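# Push the cabinet's bottom drawer nearly closed with two arms

## Task

Close the cabinet's bottom drawer to at least 90 percent of its travel so it stays put on its own, then release it and move the grippers away. It only counts if the drawer remains shut and motionless without the robot holding it.

## Robot and tools

Robot: two arms, left_arm and right_arm, each ending in a parallel two-finger gripper. The names are labels only and do not match sides of any image. The fingers point along the gripper's own +z axis and close along its y axis. end_effector_position sits between the finger pads as if the fingers were closed, roughly 2 cm short of the fingertips; closing pushes the tips about 10 mm further along +z.

Frame: every position and quaternion lives in one scene frame. The origin is on the tabletop midway between the arms, +z is up, +x reaches out over the table, and left_arm sits on the +y side. Positions are in metres, orientations are quaternions written w first (qw, qx, qy, qz). Reported hand positions can be a little off, more so at long reach.

Row layout: a row is always 16 numbers, both arms, even if one arm is idle: left_arm x, y, z, qw, qx, qy, qz, opening, then right_arm x, y, z, qw, qx, qy, qz, opening. x, y, z and the quaternion are an absolute target pose in the scene frame, not an offset. Opening runs from -1 (closed) to +1 (fully open, 0.084 m). To keep an arm still, repeat its last reported position and quaternion unchanged in every row; to hold an orientation, resend the same quaternion rather than the drifted one from the result.

execute_actions(actions): a list of actions, each a table of 1 to 15 rows. Each row is applied for one 1/30 s control step; if fewer than 15 rows are given, the final row is repeated to fill 15 steps. An empty list just returns state and images. A target more than 0.6 m from a gripper's current position along any of its own axes makes that action refused for both arms; if the first action fails this or any action is malformed, nothing in the call runs. Each step the commanded pose is clipped to within 70 mm and 16 degrees of the measured pose, so long moves need several actions; the arm stops at its last clipped pose. When position and orientation conflict, position wins. Elbows never fully straighten.

move(target, speed, blocking): target is one 16-number row as above, an absolute pose per arm. The grippers travel in straight lines, finishing together, in 0.5 to 10 s; longer paths are cut off at 10 s. speed is the path's top speed in m/s, 0.002 to 0.5 (default 0.25); rotation is capped at twice that in rad/s. Openings are applied at the start. Paths ignore obstacles and the other arm, and grippers may lag, wander or overshoot the speed, notably with the arm near full extension. Faster contact and aiming further past a surface both press harder. With blocking=false the call returns after 0.5 s while motion continues; then use wait(0) or stop before sending further rows or moves. The result adds a move: line giving the ending (done, off_target, moving, held, fault), any limits that acted (paced means the pose was clipped; held means a check blocked some steps, after which the arm may speed up sharply), and each gripper's distance from its target. An ending naming one arm means the other finished fine.

wait(seconds): 0 to 10 s; arms keep their last command, a running move continues and the wait ends early if it finishes.

stop(): brakes a running move; allow braking room, more at speed. Fingers are not stopped.

zoom_image(camera, region): enlarges part of the latest image of cam_high, cam_low, cam_left_wrist or cam_right_wrist; region is [x0, y0, x1, y1] in pixels from the top-left, no larger than 504 by 504. All cameras give 672x504 images, in that order in results. Calibration (intrinsics and world-to-camera transforms) is supplied and may be slightly off; changed values are listed in results.

finished_scene(scene): ends the current scene (pass its number) after the last command has been held, and reports success; irreversible. Only call it once the drawer is shut and the grippers are clear.

Reading results: the state line shows each arm's position, quaternion and linear/angular velocities. Hand target lines show where each controller is currently heading. grip_measured is the actual finger opening on the command scale; to grip, command a value clearly below it. A pose unreachable line means the clearance check altered or blocked that arm's command. Calls that ran actions list step readings; HELD beside an arm marks steps where its command was held back. MOTOR HOT appears from 65 °C; at 80 °C an OVER-TEMPERATURE FAULT brakes that arm until it cools, so avoid long holds under load.

Joint limits (rad): waist and forearm roll and wrist roll ±6.283, shoulder -2.059 to 2.094, elbow -3.927 to 0.192, wrist pitch -1.693 to 3.142. Load limits (N m): waist and shoulder 46.5, elbow and forearm roll 27.9, wrist pitch and wrist roll 18.6. Reaching a load limit triggers a torque fault: the arm backs off that joint, freezes for 10 s and drops the rest of the call.

Cautions: do not let the arms collide or shove each other; do not knock anything off the table; avoid slams, fast impacts and very hard pushes on the drawer, approaching slowly and aiming only modestly past the contact point. External tugs may briefly disturb the drawer. Leave the drawer at rest, then withdraw the gripper. Quicker, smoother, lower-effort motion is preferred.

Each tool is called after ">>>" by a JSON object that holds its "api" and its "payload".

## Session

>>> {"api": "execute_actions", "payload": {"actions": []}}

Scene clock: 0.00 s.
left_arm: end_effector_position=(+0.1181, +0.3970, +0.3617) grip_measured=+1.00 end_effector_quat_wxyz=(-0.377, +0.470, +0.795, -0.074) end_effector_velocity=(-0.000, +0.000, -0.000) end_effector_angular_velocity=(+0.000, +0.001, +0.001) | right_arm: end_effector_position=(+0.2385, -0.7811, +0.2140) grip_measured=+1.00 end_effector_quat_wxyz=(+0.507, +0.609, -0.481, -0.375) end_effector_velocity=(-0.000, -0.000, +0.000) end_effector_angular_velocity=(-0.000, -0.000, +0.000)
Joint positions: left_arm=[-0.492 -0.72  -0.848 -0.035  2.356 -2.463  0.084] | right_arm=[-0.752  0.599 -1.506 -0.955  1.936  0.887  0.084]
Joint velocities: left_arm=[ 0.001 -0.     0.002 -0.    -0.    -0.001 -0.   ] | right_arm=[-0. -0. -0. -0.  0. -0.  0.]
Motor temperatures (°C, as the motors report them): left_arm=[28 26 27 29 28 28] | right_arm=[27 26 25 31 28 33]
Hand target (left_arm): +0.118, +0.397, +0.362; -0.377, +0.470, +0.795, -0.074
Hand target (right_arm): +0.238, -0.781, +0.214; +0.507, +0.609, -0.481, -0.375

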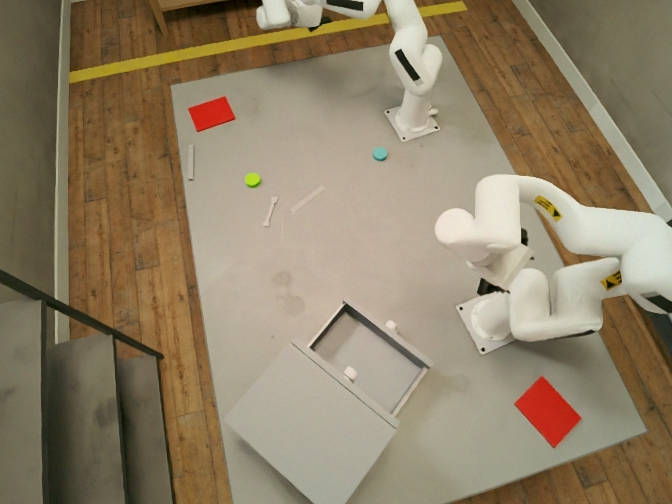

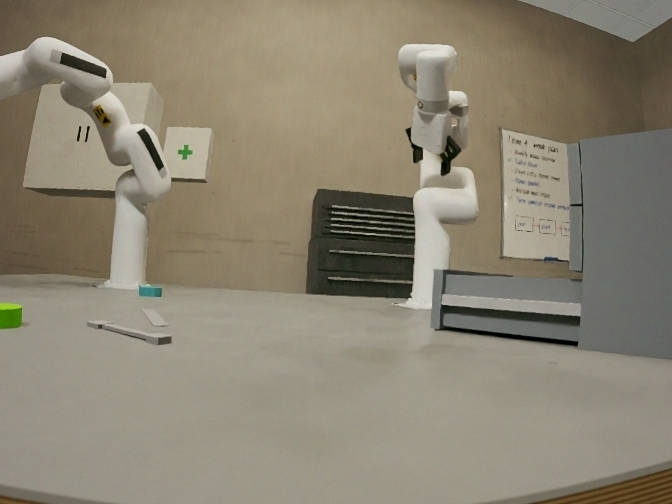

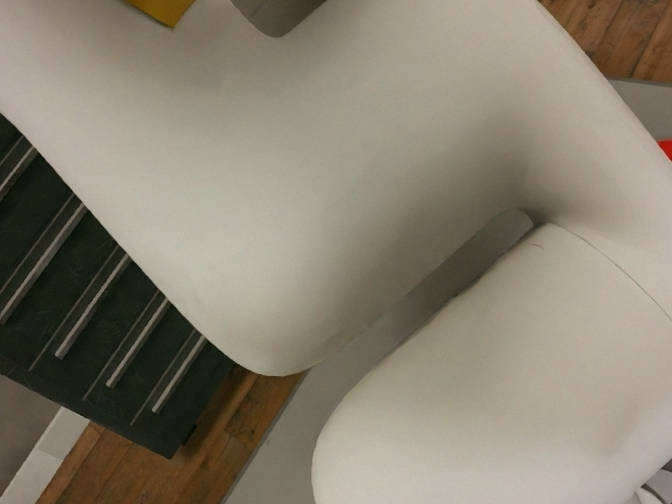

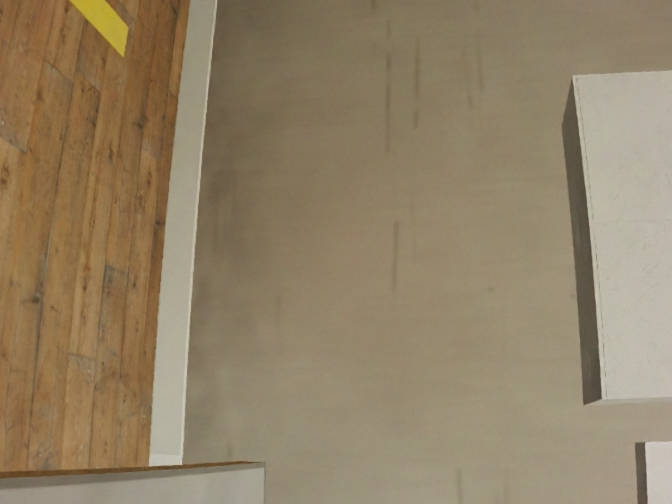

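>>> {"api": "zoom_image", "payload": {"camera": "cam_high", "region": [210, 270, 470, 504]}}

>>> {"api": "zoom_image", "payload": {"camera": "cam_low", "region": [390, 120, 672, 370]}}

Region (210, 270, 470, 504) of cam_high's 672x504 image, scaled by 1.938, with more detail than that image has; it fills the top 454 rows of this view, and the rest is white.

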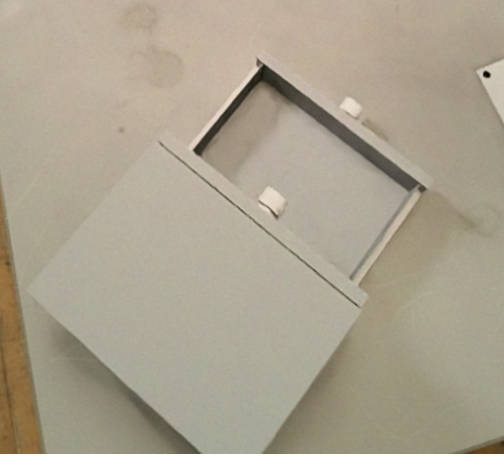

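Region (390, 120, 672, 370) of cam_low's 672x504 image, scaled by 1.787, with more detail than that image has; it fills the top 447 rows of this view, and the rest is white.

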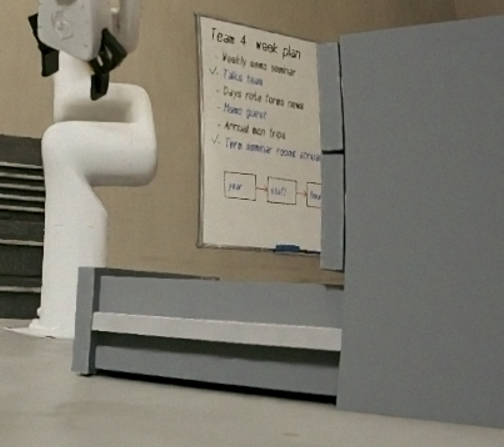

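>>> {"api": "move", "payload": {"target": [0.413,0.251,0.18,0.085,0.215,0.972,-0.019,-1,0.2385,-0.7811,0.2140,0.507,0.609,-0.481,-0.375,1], "speed": 0.4}}

>>> {"api": "move", "payload": {"target": [0.413,0.251,0.14,0.374,0.200,0.902,-0.083,-1,0.2385,-0.7811,0.2140,0.507,0.609,-0.481,-0.375,1], "speed": 0.3}}

Scene clock: 122.30 s.
left_arm: end_effector_position=(+0.4132, +0.2507, +0.1806) grip_measured=-1.00 end_effector_quat_wxyz=(+0.085, +0.216, +0.973, -0.020) end_effector_velocity=(+0.001, -0.000, -0.002) end_effector_angular_velocity=(+0.002, +0.000, +0.003) | right_arm: end_effector_position=(+0.2385, -0.7811, +0.2140) grip_measured=+1.00 end_effector_quat_wxyz=(+0.507, +0.609, -0.481, -0.375) end_effector_velocity=(+0.000, -0.000, -0.000) end_effector_angular_velocity=(-0.001, +0.000, +0.001)
Joint positions: left_arm=[-0.584 -0.327 -0.615  0.003  0.767 -3.173  0.   ] | right_arm=[-0.752  0.6   -1.507 -0.954  1.937  0.886  0.084]
Joint velocities: left_arm=[-0.001  0.008 -0.001  0.004 -0.005 -0.005  0.   ] | right_arm=[ 0.     0.     0.    -0.001 -0.     0.001  0.   ]
Motor temperatures (°C, as the motors report them): left_arm=[28 26 35 29 28 28] | right_arm=[27 29 32 31 29 33]
Hand target (left_arm): +0.413, +0.251, +0.180; +0.085, +0.216, +0.973, -0.020
Hand target (right_arm): +0.238, -0.781, +0.214; +0.507, +0.609, -0.481, -0.375
Off the commanded pose (left_arm): 0.001 m, 0 deg.
Off the commanded pose (right_arm): 0.000 m, 0 deg.
move: done
camera_calibration (this result's frames):
cam_left_wrist: T_world_to_cam=[[0.421757, 0.906196, 0.0304785, -0.379129], [0.892629, -0.420874, 0.161488, -0.223654], [0.159167, -0.0409025, -0.986404, 0.254894], [0, 0, 0, 1]] pos_world=[0.31897, 0.259861, 0.299101]
cam_right_wrist: T_world_to_cam=[[-0.21625, -0.0158459, 0.97621, -0.134463], [-0.277742, 0.959556, -0.0459497, 0.898283], [-0.936, -0.281071, -0.211905, 0.17498], [0, 0, 0, 1]] pos_world=[0.384195, -0.814902, 0.209619]

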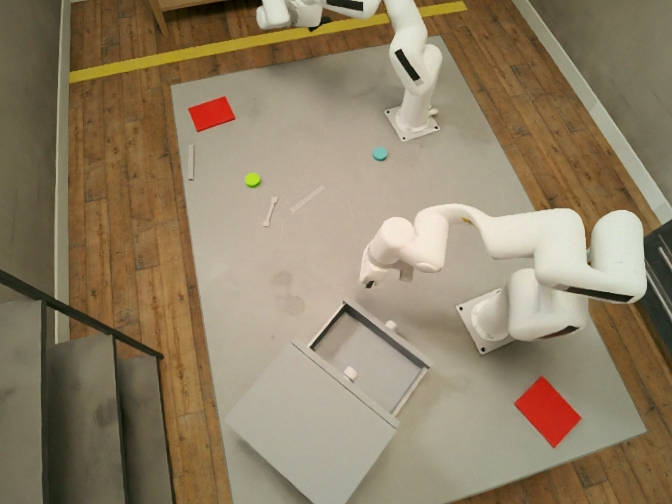

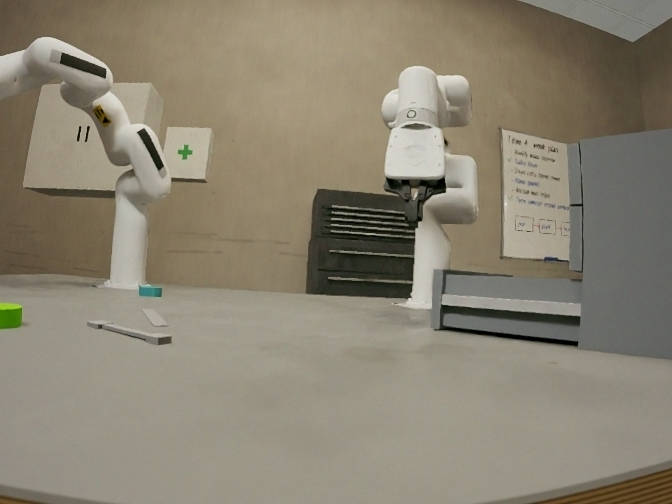

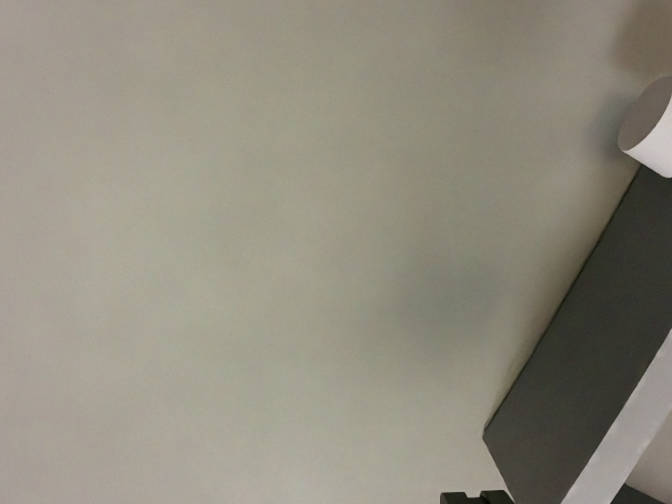

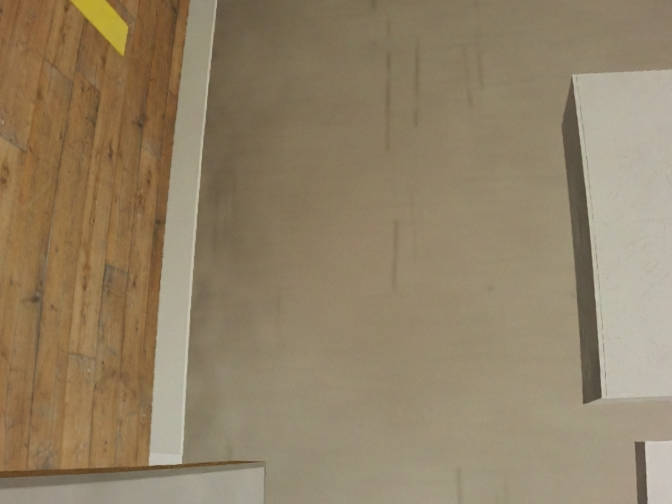

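Scene clock: 124.17 s.
left_arm: end_effector_position=(+0.4128, +0.2503, +0.1400) grip_measured=-1.00 end_effector_quat_wxyz=(+0.372, +0.202, +0.902, -0.089) end_effector_velocity=(+0.001, -0.001, -0.000) end_effector_angular_velocity=(+0.013, -0.021, +0.023) | right_arm: end_effector_position=(+0.2385, -0.7811, +0.2140) grip_measured=+1.00 end_effector_quat_wxyz=(+0.507, +0.609, -0.481, -0.375) end_effector_velocity=(+0.000, -0.000, +0.000) end_effector_angular_velocity=(-0.003, +0.000, +0.000)
Joint positions: left_arm=[-0.617 -0.282 -0.09  -0.076 -0.414 -3.117  0.   ] | right_arm=[-0.752  0.6   -1.507 -0.954  1.937  0.886  0.084]
Joint velocities: left_arm=[-0.135  0.02  -0.003 -0.308 -0.034  0.185  0.   ] | right_arm=[ 0.     0.    -0.    -0.001 -0.     0.002  0.   ]
Motor temperatures (°C, as the motors report them): left_arm=[28 26 35 29 28 28] | right_arm=[27 29 32 31 29 33]
Hand target (left_arm): +0.413, +0.250, +0.140; +0.373, +0.201, +0.902, -0.087
Hand target (right_arm): +0.238, -0.781, +0.214; +0.507, +0.609, -0.481, -0.375
Off the commanded pose (left_arm): 0.001 m, 1 deg.
Off the commanded pose (right_arm): 0.000 m, 0 deg.
move: done
camera_calibration (this result's frames):
cam_left_wrist: T_world_to_cam=[[0.412473, 0.910826, 0.0162146, -0.372648], [0.648013, -0.305873, 0.697511, -0.219696], [0.64027, -0.277197, -0.716391, 0.0375975], [0, 0, 0, 1]] pos_world=[0.272, 0.28264, 0.186217]
cam_right_wrist: T_world_to_cam=[[-0.216253, -0.0158453, 0.976209, -0.134462], [-0.277743, 0.959556, -0.0459515, 0.898284], [-0.935999, -0.281073, -0.211907, 0.174979], [0, 0, 0, 1]] pos_world=[0.384195, -0.814902, 0.20962]

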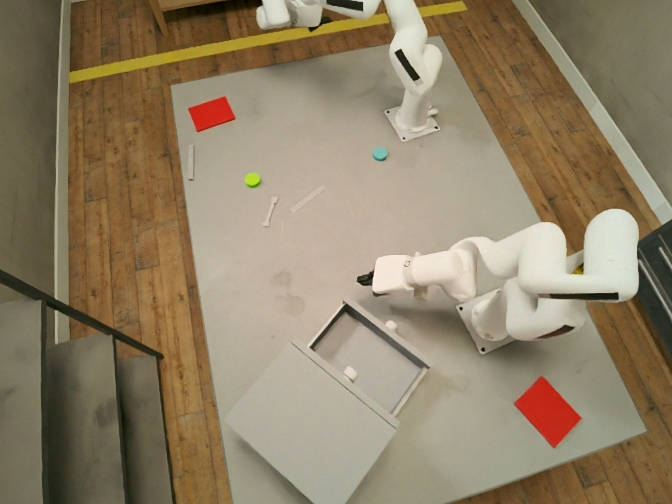

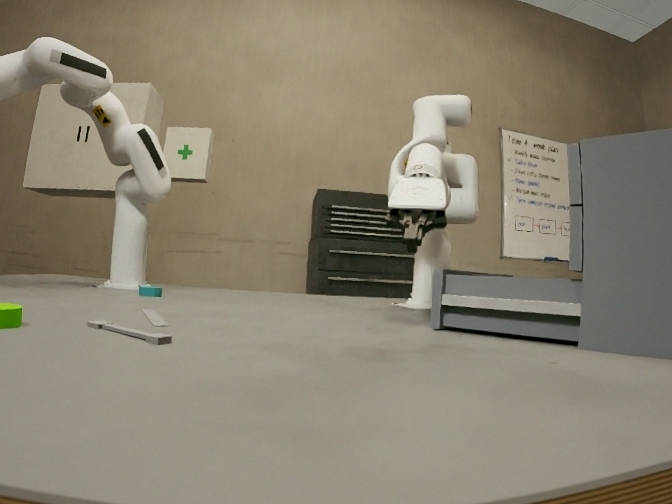

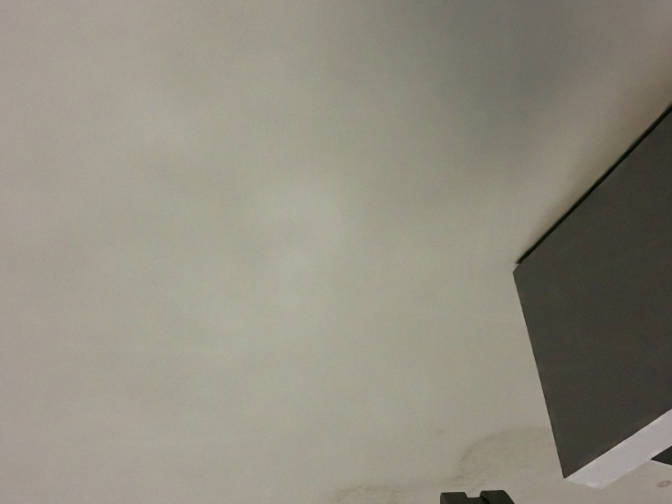

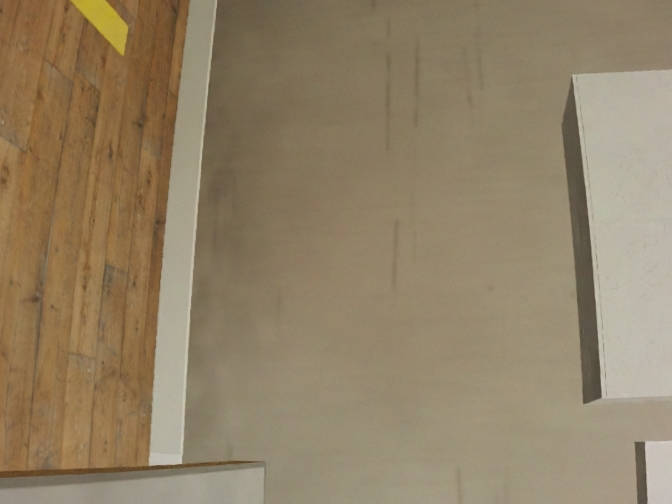

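>>> {"api": "move", "payload": {"target": [0.390,0.318,0.06,0.374,-0.200,0.902,0.083,-1,0.2385,-0.7811,0.2140,0.507,0.609,-0.481,-0.375,1], "speed": 0.3}}

Scene clock: 133.17 s.
left_arm: end_effector_position=(+0.3904, +0.3174, +0.0597) grip_measured=-1.00 end_effector_quat_wxyz=(+0.374, -0.200, +0.902, +0.081) end_effector_velocity=(+0.001, +0.000, +0.000) end_effector_angular_velocity=(+0.009, +0.005, +0.012) | right_arm: end_effector_position=(+0.2385, -0.7811, +0.2140) grip_measured=+1.00 end_effector_quat_wxyz=(+0.507, +0.609, -0.481, -0.375) end_effector_velocity=(+0.000, -0.000, +0.000) end_effector_angular_velocity=(+0.003, +0.002, +0.002)
Joint positions: left_arm=[-1.154  0.337 -0.432 -1.564 -0.78  -3.012  0.   ] | right_arm=[-0.752  0.6   -1.507 -0.954  1.937  0.886  0.084]
Joint velocities: left_arm=[ 0.003  0.008 -0.023 -0.035 -0.001  0.036  0.   ] | right_arm=[ 0.     0.     0.    -0.001 -0.    -0.004  0.   ]
Motor temperatures (°C, as the motors report them): left_arm=[28 26 34 29 28 28] | right_arm=[27 29 32 31 29 33]
Hand target (left_arm): +0.391, +0.317, +0.060; +0.374, -0.200, +0.902, +0.082
Hand target (right_arm): +0.239, -0.781, +0.214; +0.507, +0.609, -0.481, -0.375
Off the commanded pose (left_arm): 0.001 m, 0 deg.
Off the commanded pose (right_arm): 0.000 m, 0 deg.
move: done
camera_calibration (this result's frames):
cam_left_wrist: T_world_to_cam=[[-0.439536, 0.897931, 0.0229684, -0.0869117], [0.650169, 0.300405, 0.697881, -0.322014], [0.619749, 0.321677, -0.715846, -0.16909], [0, 0, 0, 1]] pos_world=[0.275956, 0.229168, 0.105681]
cam_right_wrist: T_world_to_cam=[[-0.216253, -0.0158452, 0.976209, -0.134462], [-0.277743, 0.959556, -0.0459516, 0.898284], [-0.935999, -0.281073, -0.211907, 0.174979], [0, 0, 0, 1]] pos_world=[0.384195, -0.814902, 0.20962]

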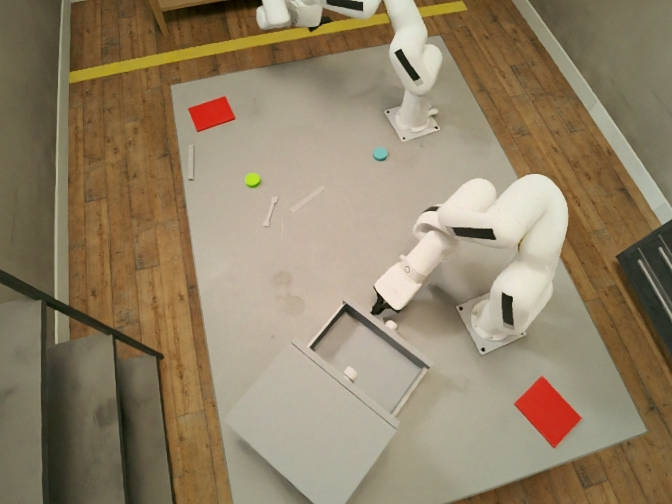

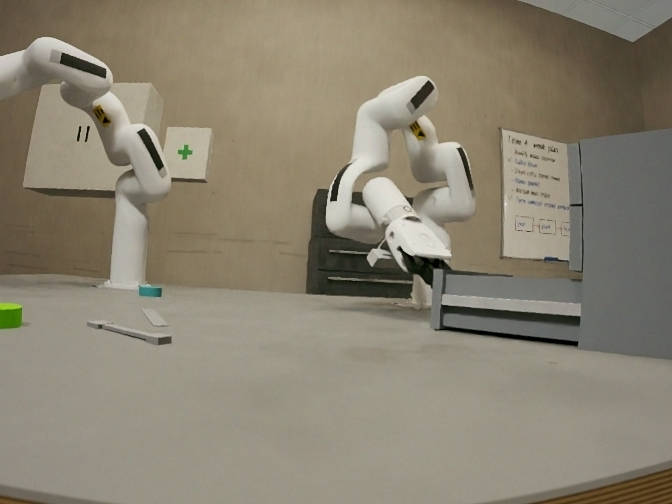

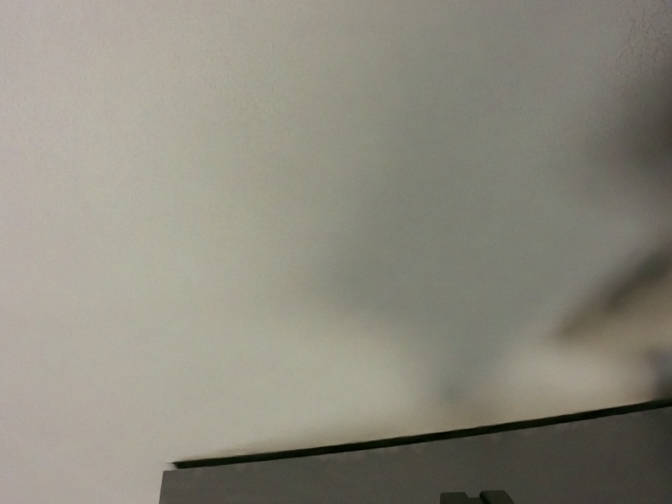

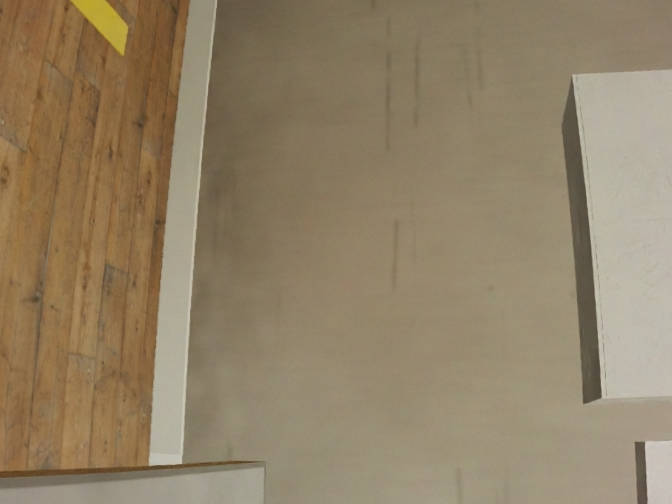

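>>> {"api": "zoom_image", "payload": {"camera": "cam_high", "region": [320, 250, 460, 380]}}

Region (320, 250, 460, 380) of cam_high's 672x504 image, scaled by 3.600, with more detail than that image has; it fills the top 468 rows of this view, and the rest is white.

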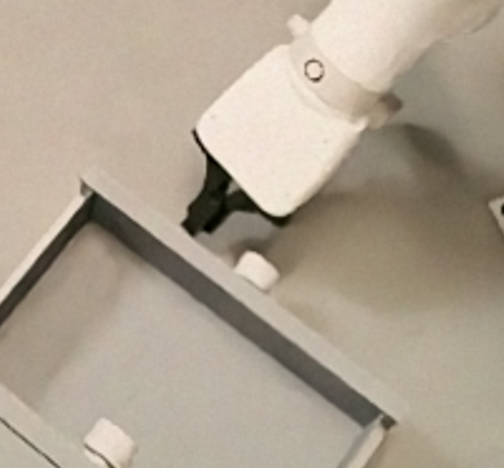

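>>> {"api": "move", "payload": {"target": [0.556,0.417,0.06,0.374,-0.200,0.902,0.083,-1,0.2385,-0.7811,0.2140,0.507,0.609,-0.481,-0.375,1], "speed": 0.08}}

>>> {"api": "zoom_image", "payload": {"camera": "cam_low", "region": [480, 180, 672, 370]}}

Scene clock: 154.20 s.
left_arm: end_effector_position=(+0.5561, +0.4172, +0.0607) grip_measured=-1.00 end_effector_quat_wxyz=(+0.375, -0.200, +0.902, +0.083) end_effector_velocity=(+0.002, +0.000, -0.001) end_effector_angular_velocity=(-0.001, +0.002, -0.001) | right_arm: end_effector_position=(+0.2385, -0.7811, +0.2140) grip_measured=+1.00 end_effector_quat_wxyz=(+0.507, +0.609, -0.481, -0.375) end_effector_velocity=(+0.000, +0.000, -0.000) end_effector_angular_velocity=(-0.000, -0.000, -0.000)
Joint positions: left_arm=[-0.526  0.448 -0.693 -1.077 -0.647 -2.835  0.   ] | right_arm=[-0.752  0.6   -1.507 -0.954  1.937  0.886  0.084]
Joint velocities: left_arm=[ 0.003  0.005 -0.007  0.001  0.005  0.004  0.   ] | right_arm=[0.    0.    0.    0.001 0.    0.001 0.   ]
Motor temperatures (°C, as the motors report them): left_arm=[28 26 31 29 28 28] | right_arm=[27 29 32 31 29 33]
Hand target (left_arm): +0.556, +0.417, +0.060; +0.375, -0.200, +0.902, +0.084
Hand target (right_arm): +0.239, -0.781, +0.214; +0.507, +0.609, -0.481, -0.375
Off the commanded pose (left_arm): 0.001 m, 0 deg.
Off the commanded pose (right_arm): 0.000 m, 0 deg.
move: done
camera_calibration (this result's frames):
cam_left_wrist: T_world_to_cam=[[-0.440769, 0.897198, 0.0275329, -0.10306], [0.649392, 0.297553, 0.699823, -0.45884], [0.619687, 0.32634, -0.713785, -0.305185], [0, 0, 0, 1]] pos_world=[0.441661, 0.328588, 0.106108]
cam_right_wrist: T_world_to_cam=[[-0.216253, -0.0158451, 0.976209, -0.134462], [-0.277744, 0.959556, -0.0459518, 0.898284], [-0.935999, -0.281073, -0.211907, 0.174979], [0, 0, 0, 1]] pos_world=[0.384195, -0.814902, 0.20962]

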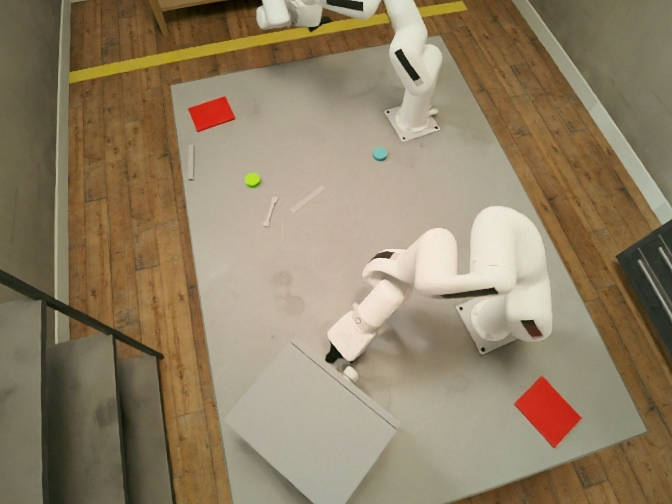

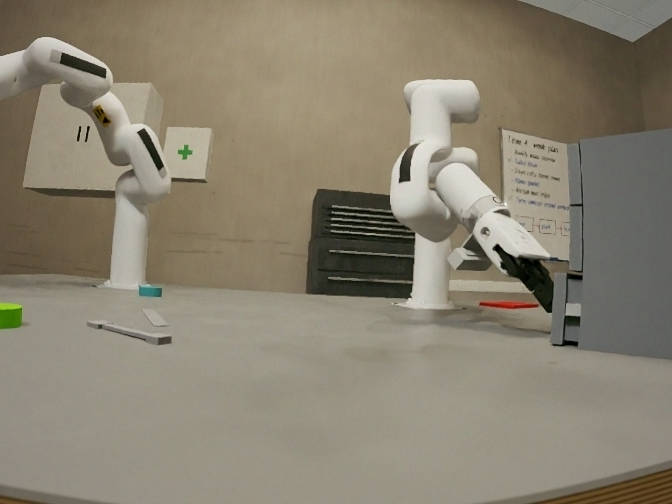

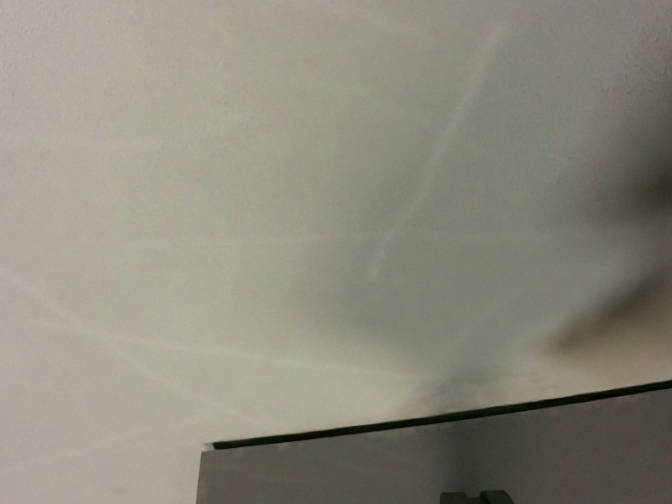

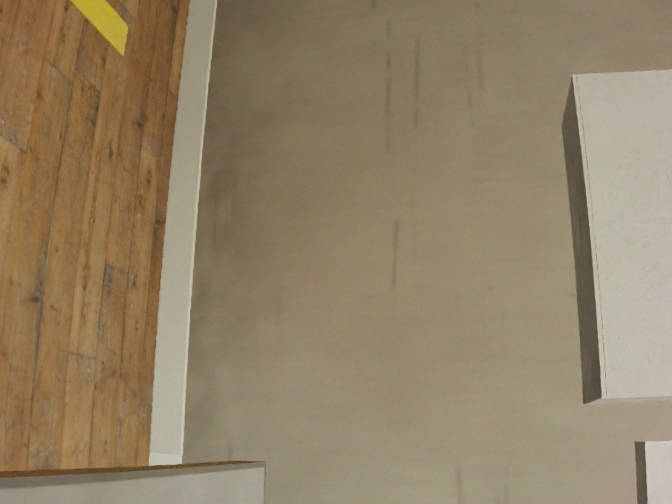

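Region (480, 180, 672, 370) of cam_low's 672x504 image, scaled by 2.625, with more detail than that image has; it fills the top 499 rows of this view, and the rest is white.

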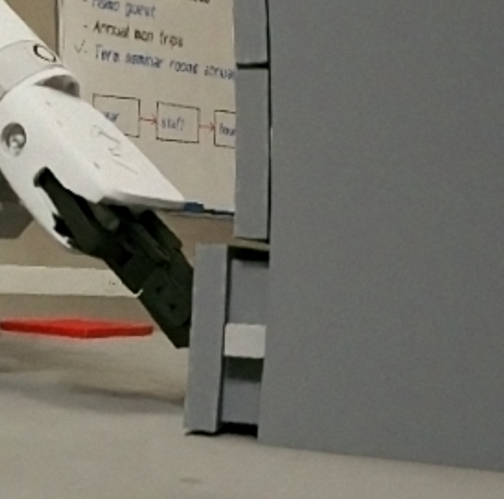

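>>> {"api": "move", "payload": {"target": [0.573,0.4255,0.06,0.374,-0.200,0.902,0.083,-1,0.2385,-0.7811,0.2140,0.507,0.609,-0.481,-0.375,1], "speed": 0.04}}

>>> {"api": "move", "payload": {"target": [0.45,0.33,0.12,0.374,-0.200,0.902,0.083,-1,0.2385,-0.7811,0.2140,0.507,0.609,-0.481,-0.375,1], "speed": 0.3}}

>>> {"api": "zoom_image", "payload": {"camera": "cam_low", "region": [480, 180, 672, 370]}}

Scene clock: 160.93 s.
left_arm: end_effector_position=(+0.5728, +0.4255, +0.0601) grip_measured=-1.00 end_effector_quat_wxyz=(+0.374, -0.200, +0.902, +0.083) end_effector_velocity=(+0.002, +0.000, +0.000) end_effector_angular_velocity=(-0.000, -0.001, +0.000) | right_arm: end_effector_position=(+0.2385, -0.7811, +0.2140) grip_measured=+1.00 end_effector_quat_wxyz=(+0.507, +0.609, -0.481, -0.375) end_effector_velocity=(+0.000, -0.000, -0.000) end_effector_angular_velocity=(-0.002, +0.000, +0.000)
Joint positions: left_arm=[-0.488  0.473 -0.747 -1.069 -0.623 -2.8    0.   ] | right_arm=[-0.752  0.6   -1.507 -0.954  1.937  0.886  0.084]
Joint velocities: left_arm=[ 0.003  0.003 -0.008 -0.001  0.003  0.005  0.   ] | right_arm=[ 0.     0.     0.    -0.001  0.     0.002  0.   ]
Motor temperatures (°C, as the motors report them): left_arm=[28 27 31 29 28 28] | right_arm=[27 29 32 31 29 33]
Hand target (left_arm): +0.573, +0.426, +0.060; +0.374, -0.200, +0.902, +0.083
Hand target (right_arm): +0.239, -0.781, +0.214; +0.507, +0.609, -0.481, -0.375
Off the commanded pose (left_arm): 0.000 m, 0 deg.
Off the commanded pose (right_arm): 0.000 m, 0 deg.
move: done
camera_calibration (this result's frames):
cam_left_wrist: T_world_to_cam=[[-0.440957, 0.897123, 0.0269801, -0.102898], [0.650258, 0.298608, 0.698568, -0.472593], [0.618645, 0.325582, -0.715035, -0.317663], [0, 0, 0, 1]] pos_world=[0.458455, 0.336858, 0.105775]
cam_right_wrist: T_world_to_cam=[[-0.216253, -0.0158451, 0.976209, -0.134462], [-0.277743, 0.959556, -0.0459517, 0.898284], [-0.935999, -0.281073, -0.211907, 0.174979], [0, 0, 0, 1]] pos_world=[0.384195, -0.814902, 0.20962]

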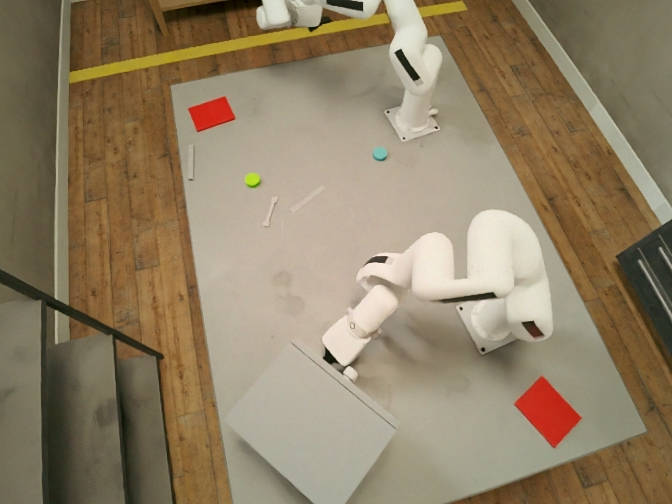

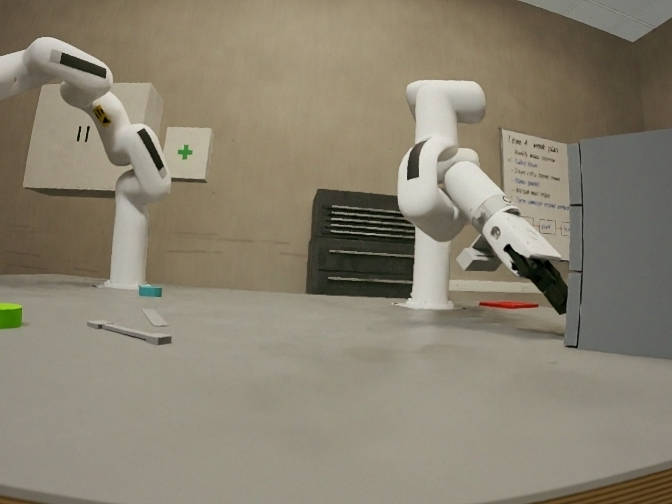

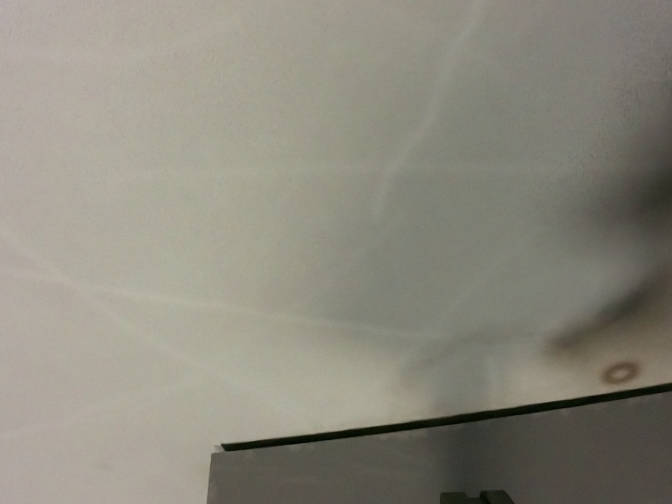

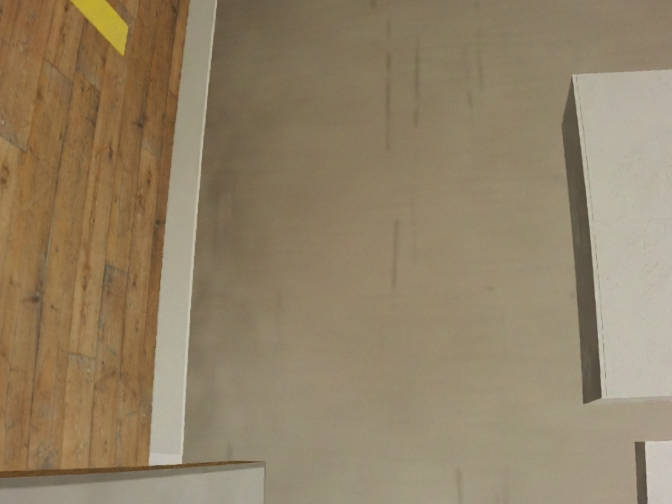

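Scene clock: 162.30 s.
left_arm: end_effector_position=(+0.4501, +0.3300, +0.1196) grip_measured=-1.00 end_effector_quat_wxyz=(+0.374, -0.200, +0.902, +0.082) end_effector_velocity=(-0.001, -0.001, +0.002) end_effector_angular_velocity=(+0.008, +0.012, +0.006) | right_arm: end_effector_position=(+0.2385, -0.7811, +0.2140) grip_measured=+1.00 end_effector_quat_wxyz=(+0.507, +0.609, -0.481, -0.375) end_effector_velocity=(+0.000, -0.000, +0.000) end_effector_angular_velocity=(-0.001, -0.001, +0.000)
Joint positions: left_arm=[-0.952  0.191 -0.599 -1.698 -0.75  -2.556  0.   ] | right_arm=[-0.752  0.6   -1.507 -0.954  1.937  0.886  0.084]
Joint velocities: left_arm=[-0.002  0.001 -0.022 -0.046 -0.005  0.052  0.   ] | right_arm=[-0.    -0.001 -0.    -0.001 -0.    -0.     0.   ]
Motor temperatures (°C, as the motors report them): left_arm=[28 27 31 29 28 28] | right_arm=[27 29 32 31 29 33]
Hand target (left_arm): +0.450, +0.330, +0.120; +0.374, -0.200, +0.902, +0.083
Hand target (right_arm): +0.239, -0.781, +0.214; +0.507, +0.609, -0.481, -0.375
Off the commanded pose (left_arm): 0.000 m, 0 deg.
Off the commanded pose (right_arm): 0.000 m, 0 deg.
move: done; limits=paced
camera_calibration (this result's frames):
cam_left_wrist: T_world_to_cam=[[-0.440334, 0.897492, 0.0247965, -0.0731202], [0.649491, 0.299346, 0.698966, -0.40587], [0.619893, 0.323883, -0.714725, -0.168185], [0, 0, 0, 1]] pos_world=[0.335668, 0.241593, 0.165297]
cam_right_wrist: T_world_to_cam=[[-0.216252, -0.0158452, 0.976209, -0.134462], [-0.277743, 0.959556, -0.0459516, 0.898284], [-0.935999, -0.281073, -0.211907, 0.174979], [0, 0, 0, 1]] pos_world=[0.384195, -0.814902, 0.20962]

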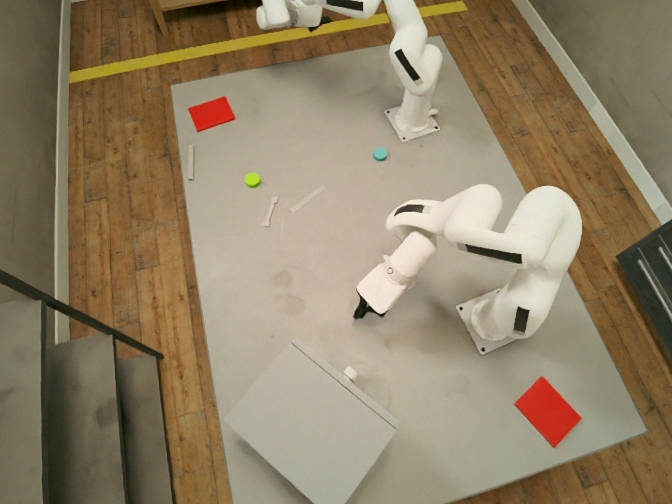

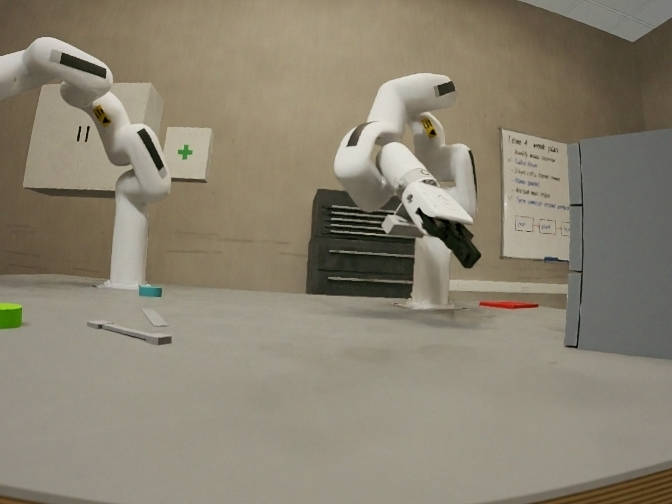

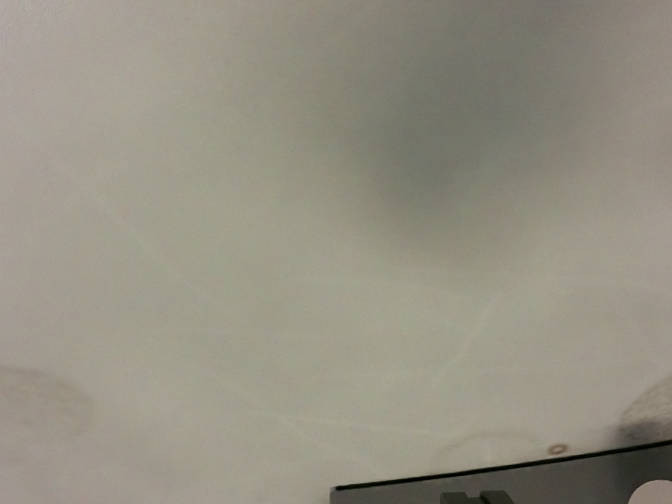

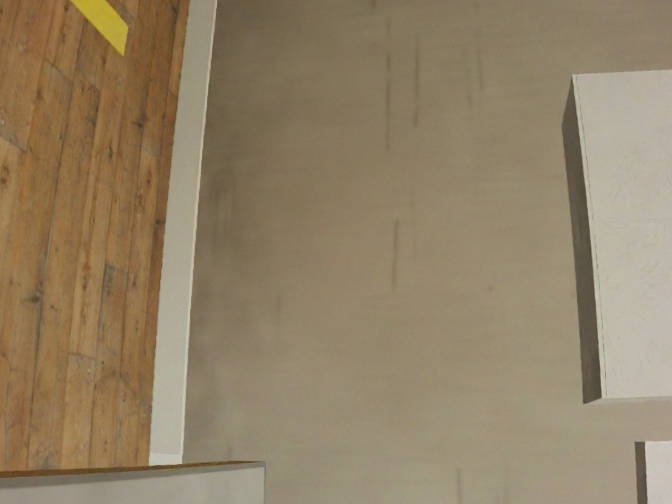

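Region (480, 180, 672, 370) of cam_low's 672x504 image, scaled by 2.625, with more detail than that image has; it fills the top 499 rows of this view, and the rest is white.

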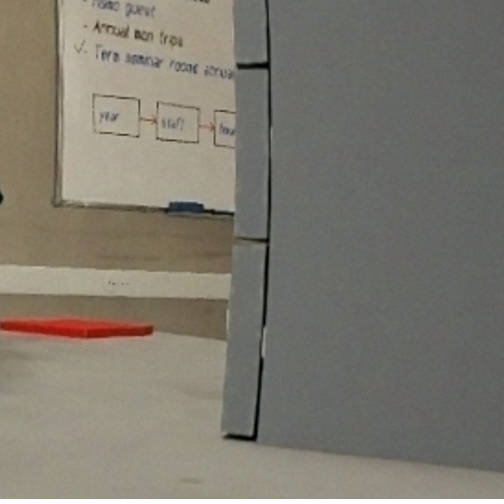

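>>> {"api": "finished_scene", "payload": {"scene": 1}}

The scene is finished: the task was done.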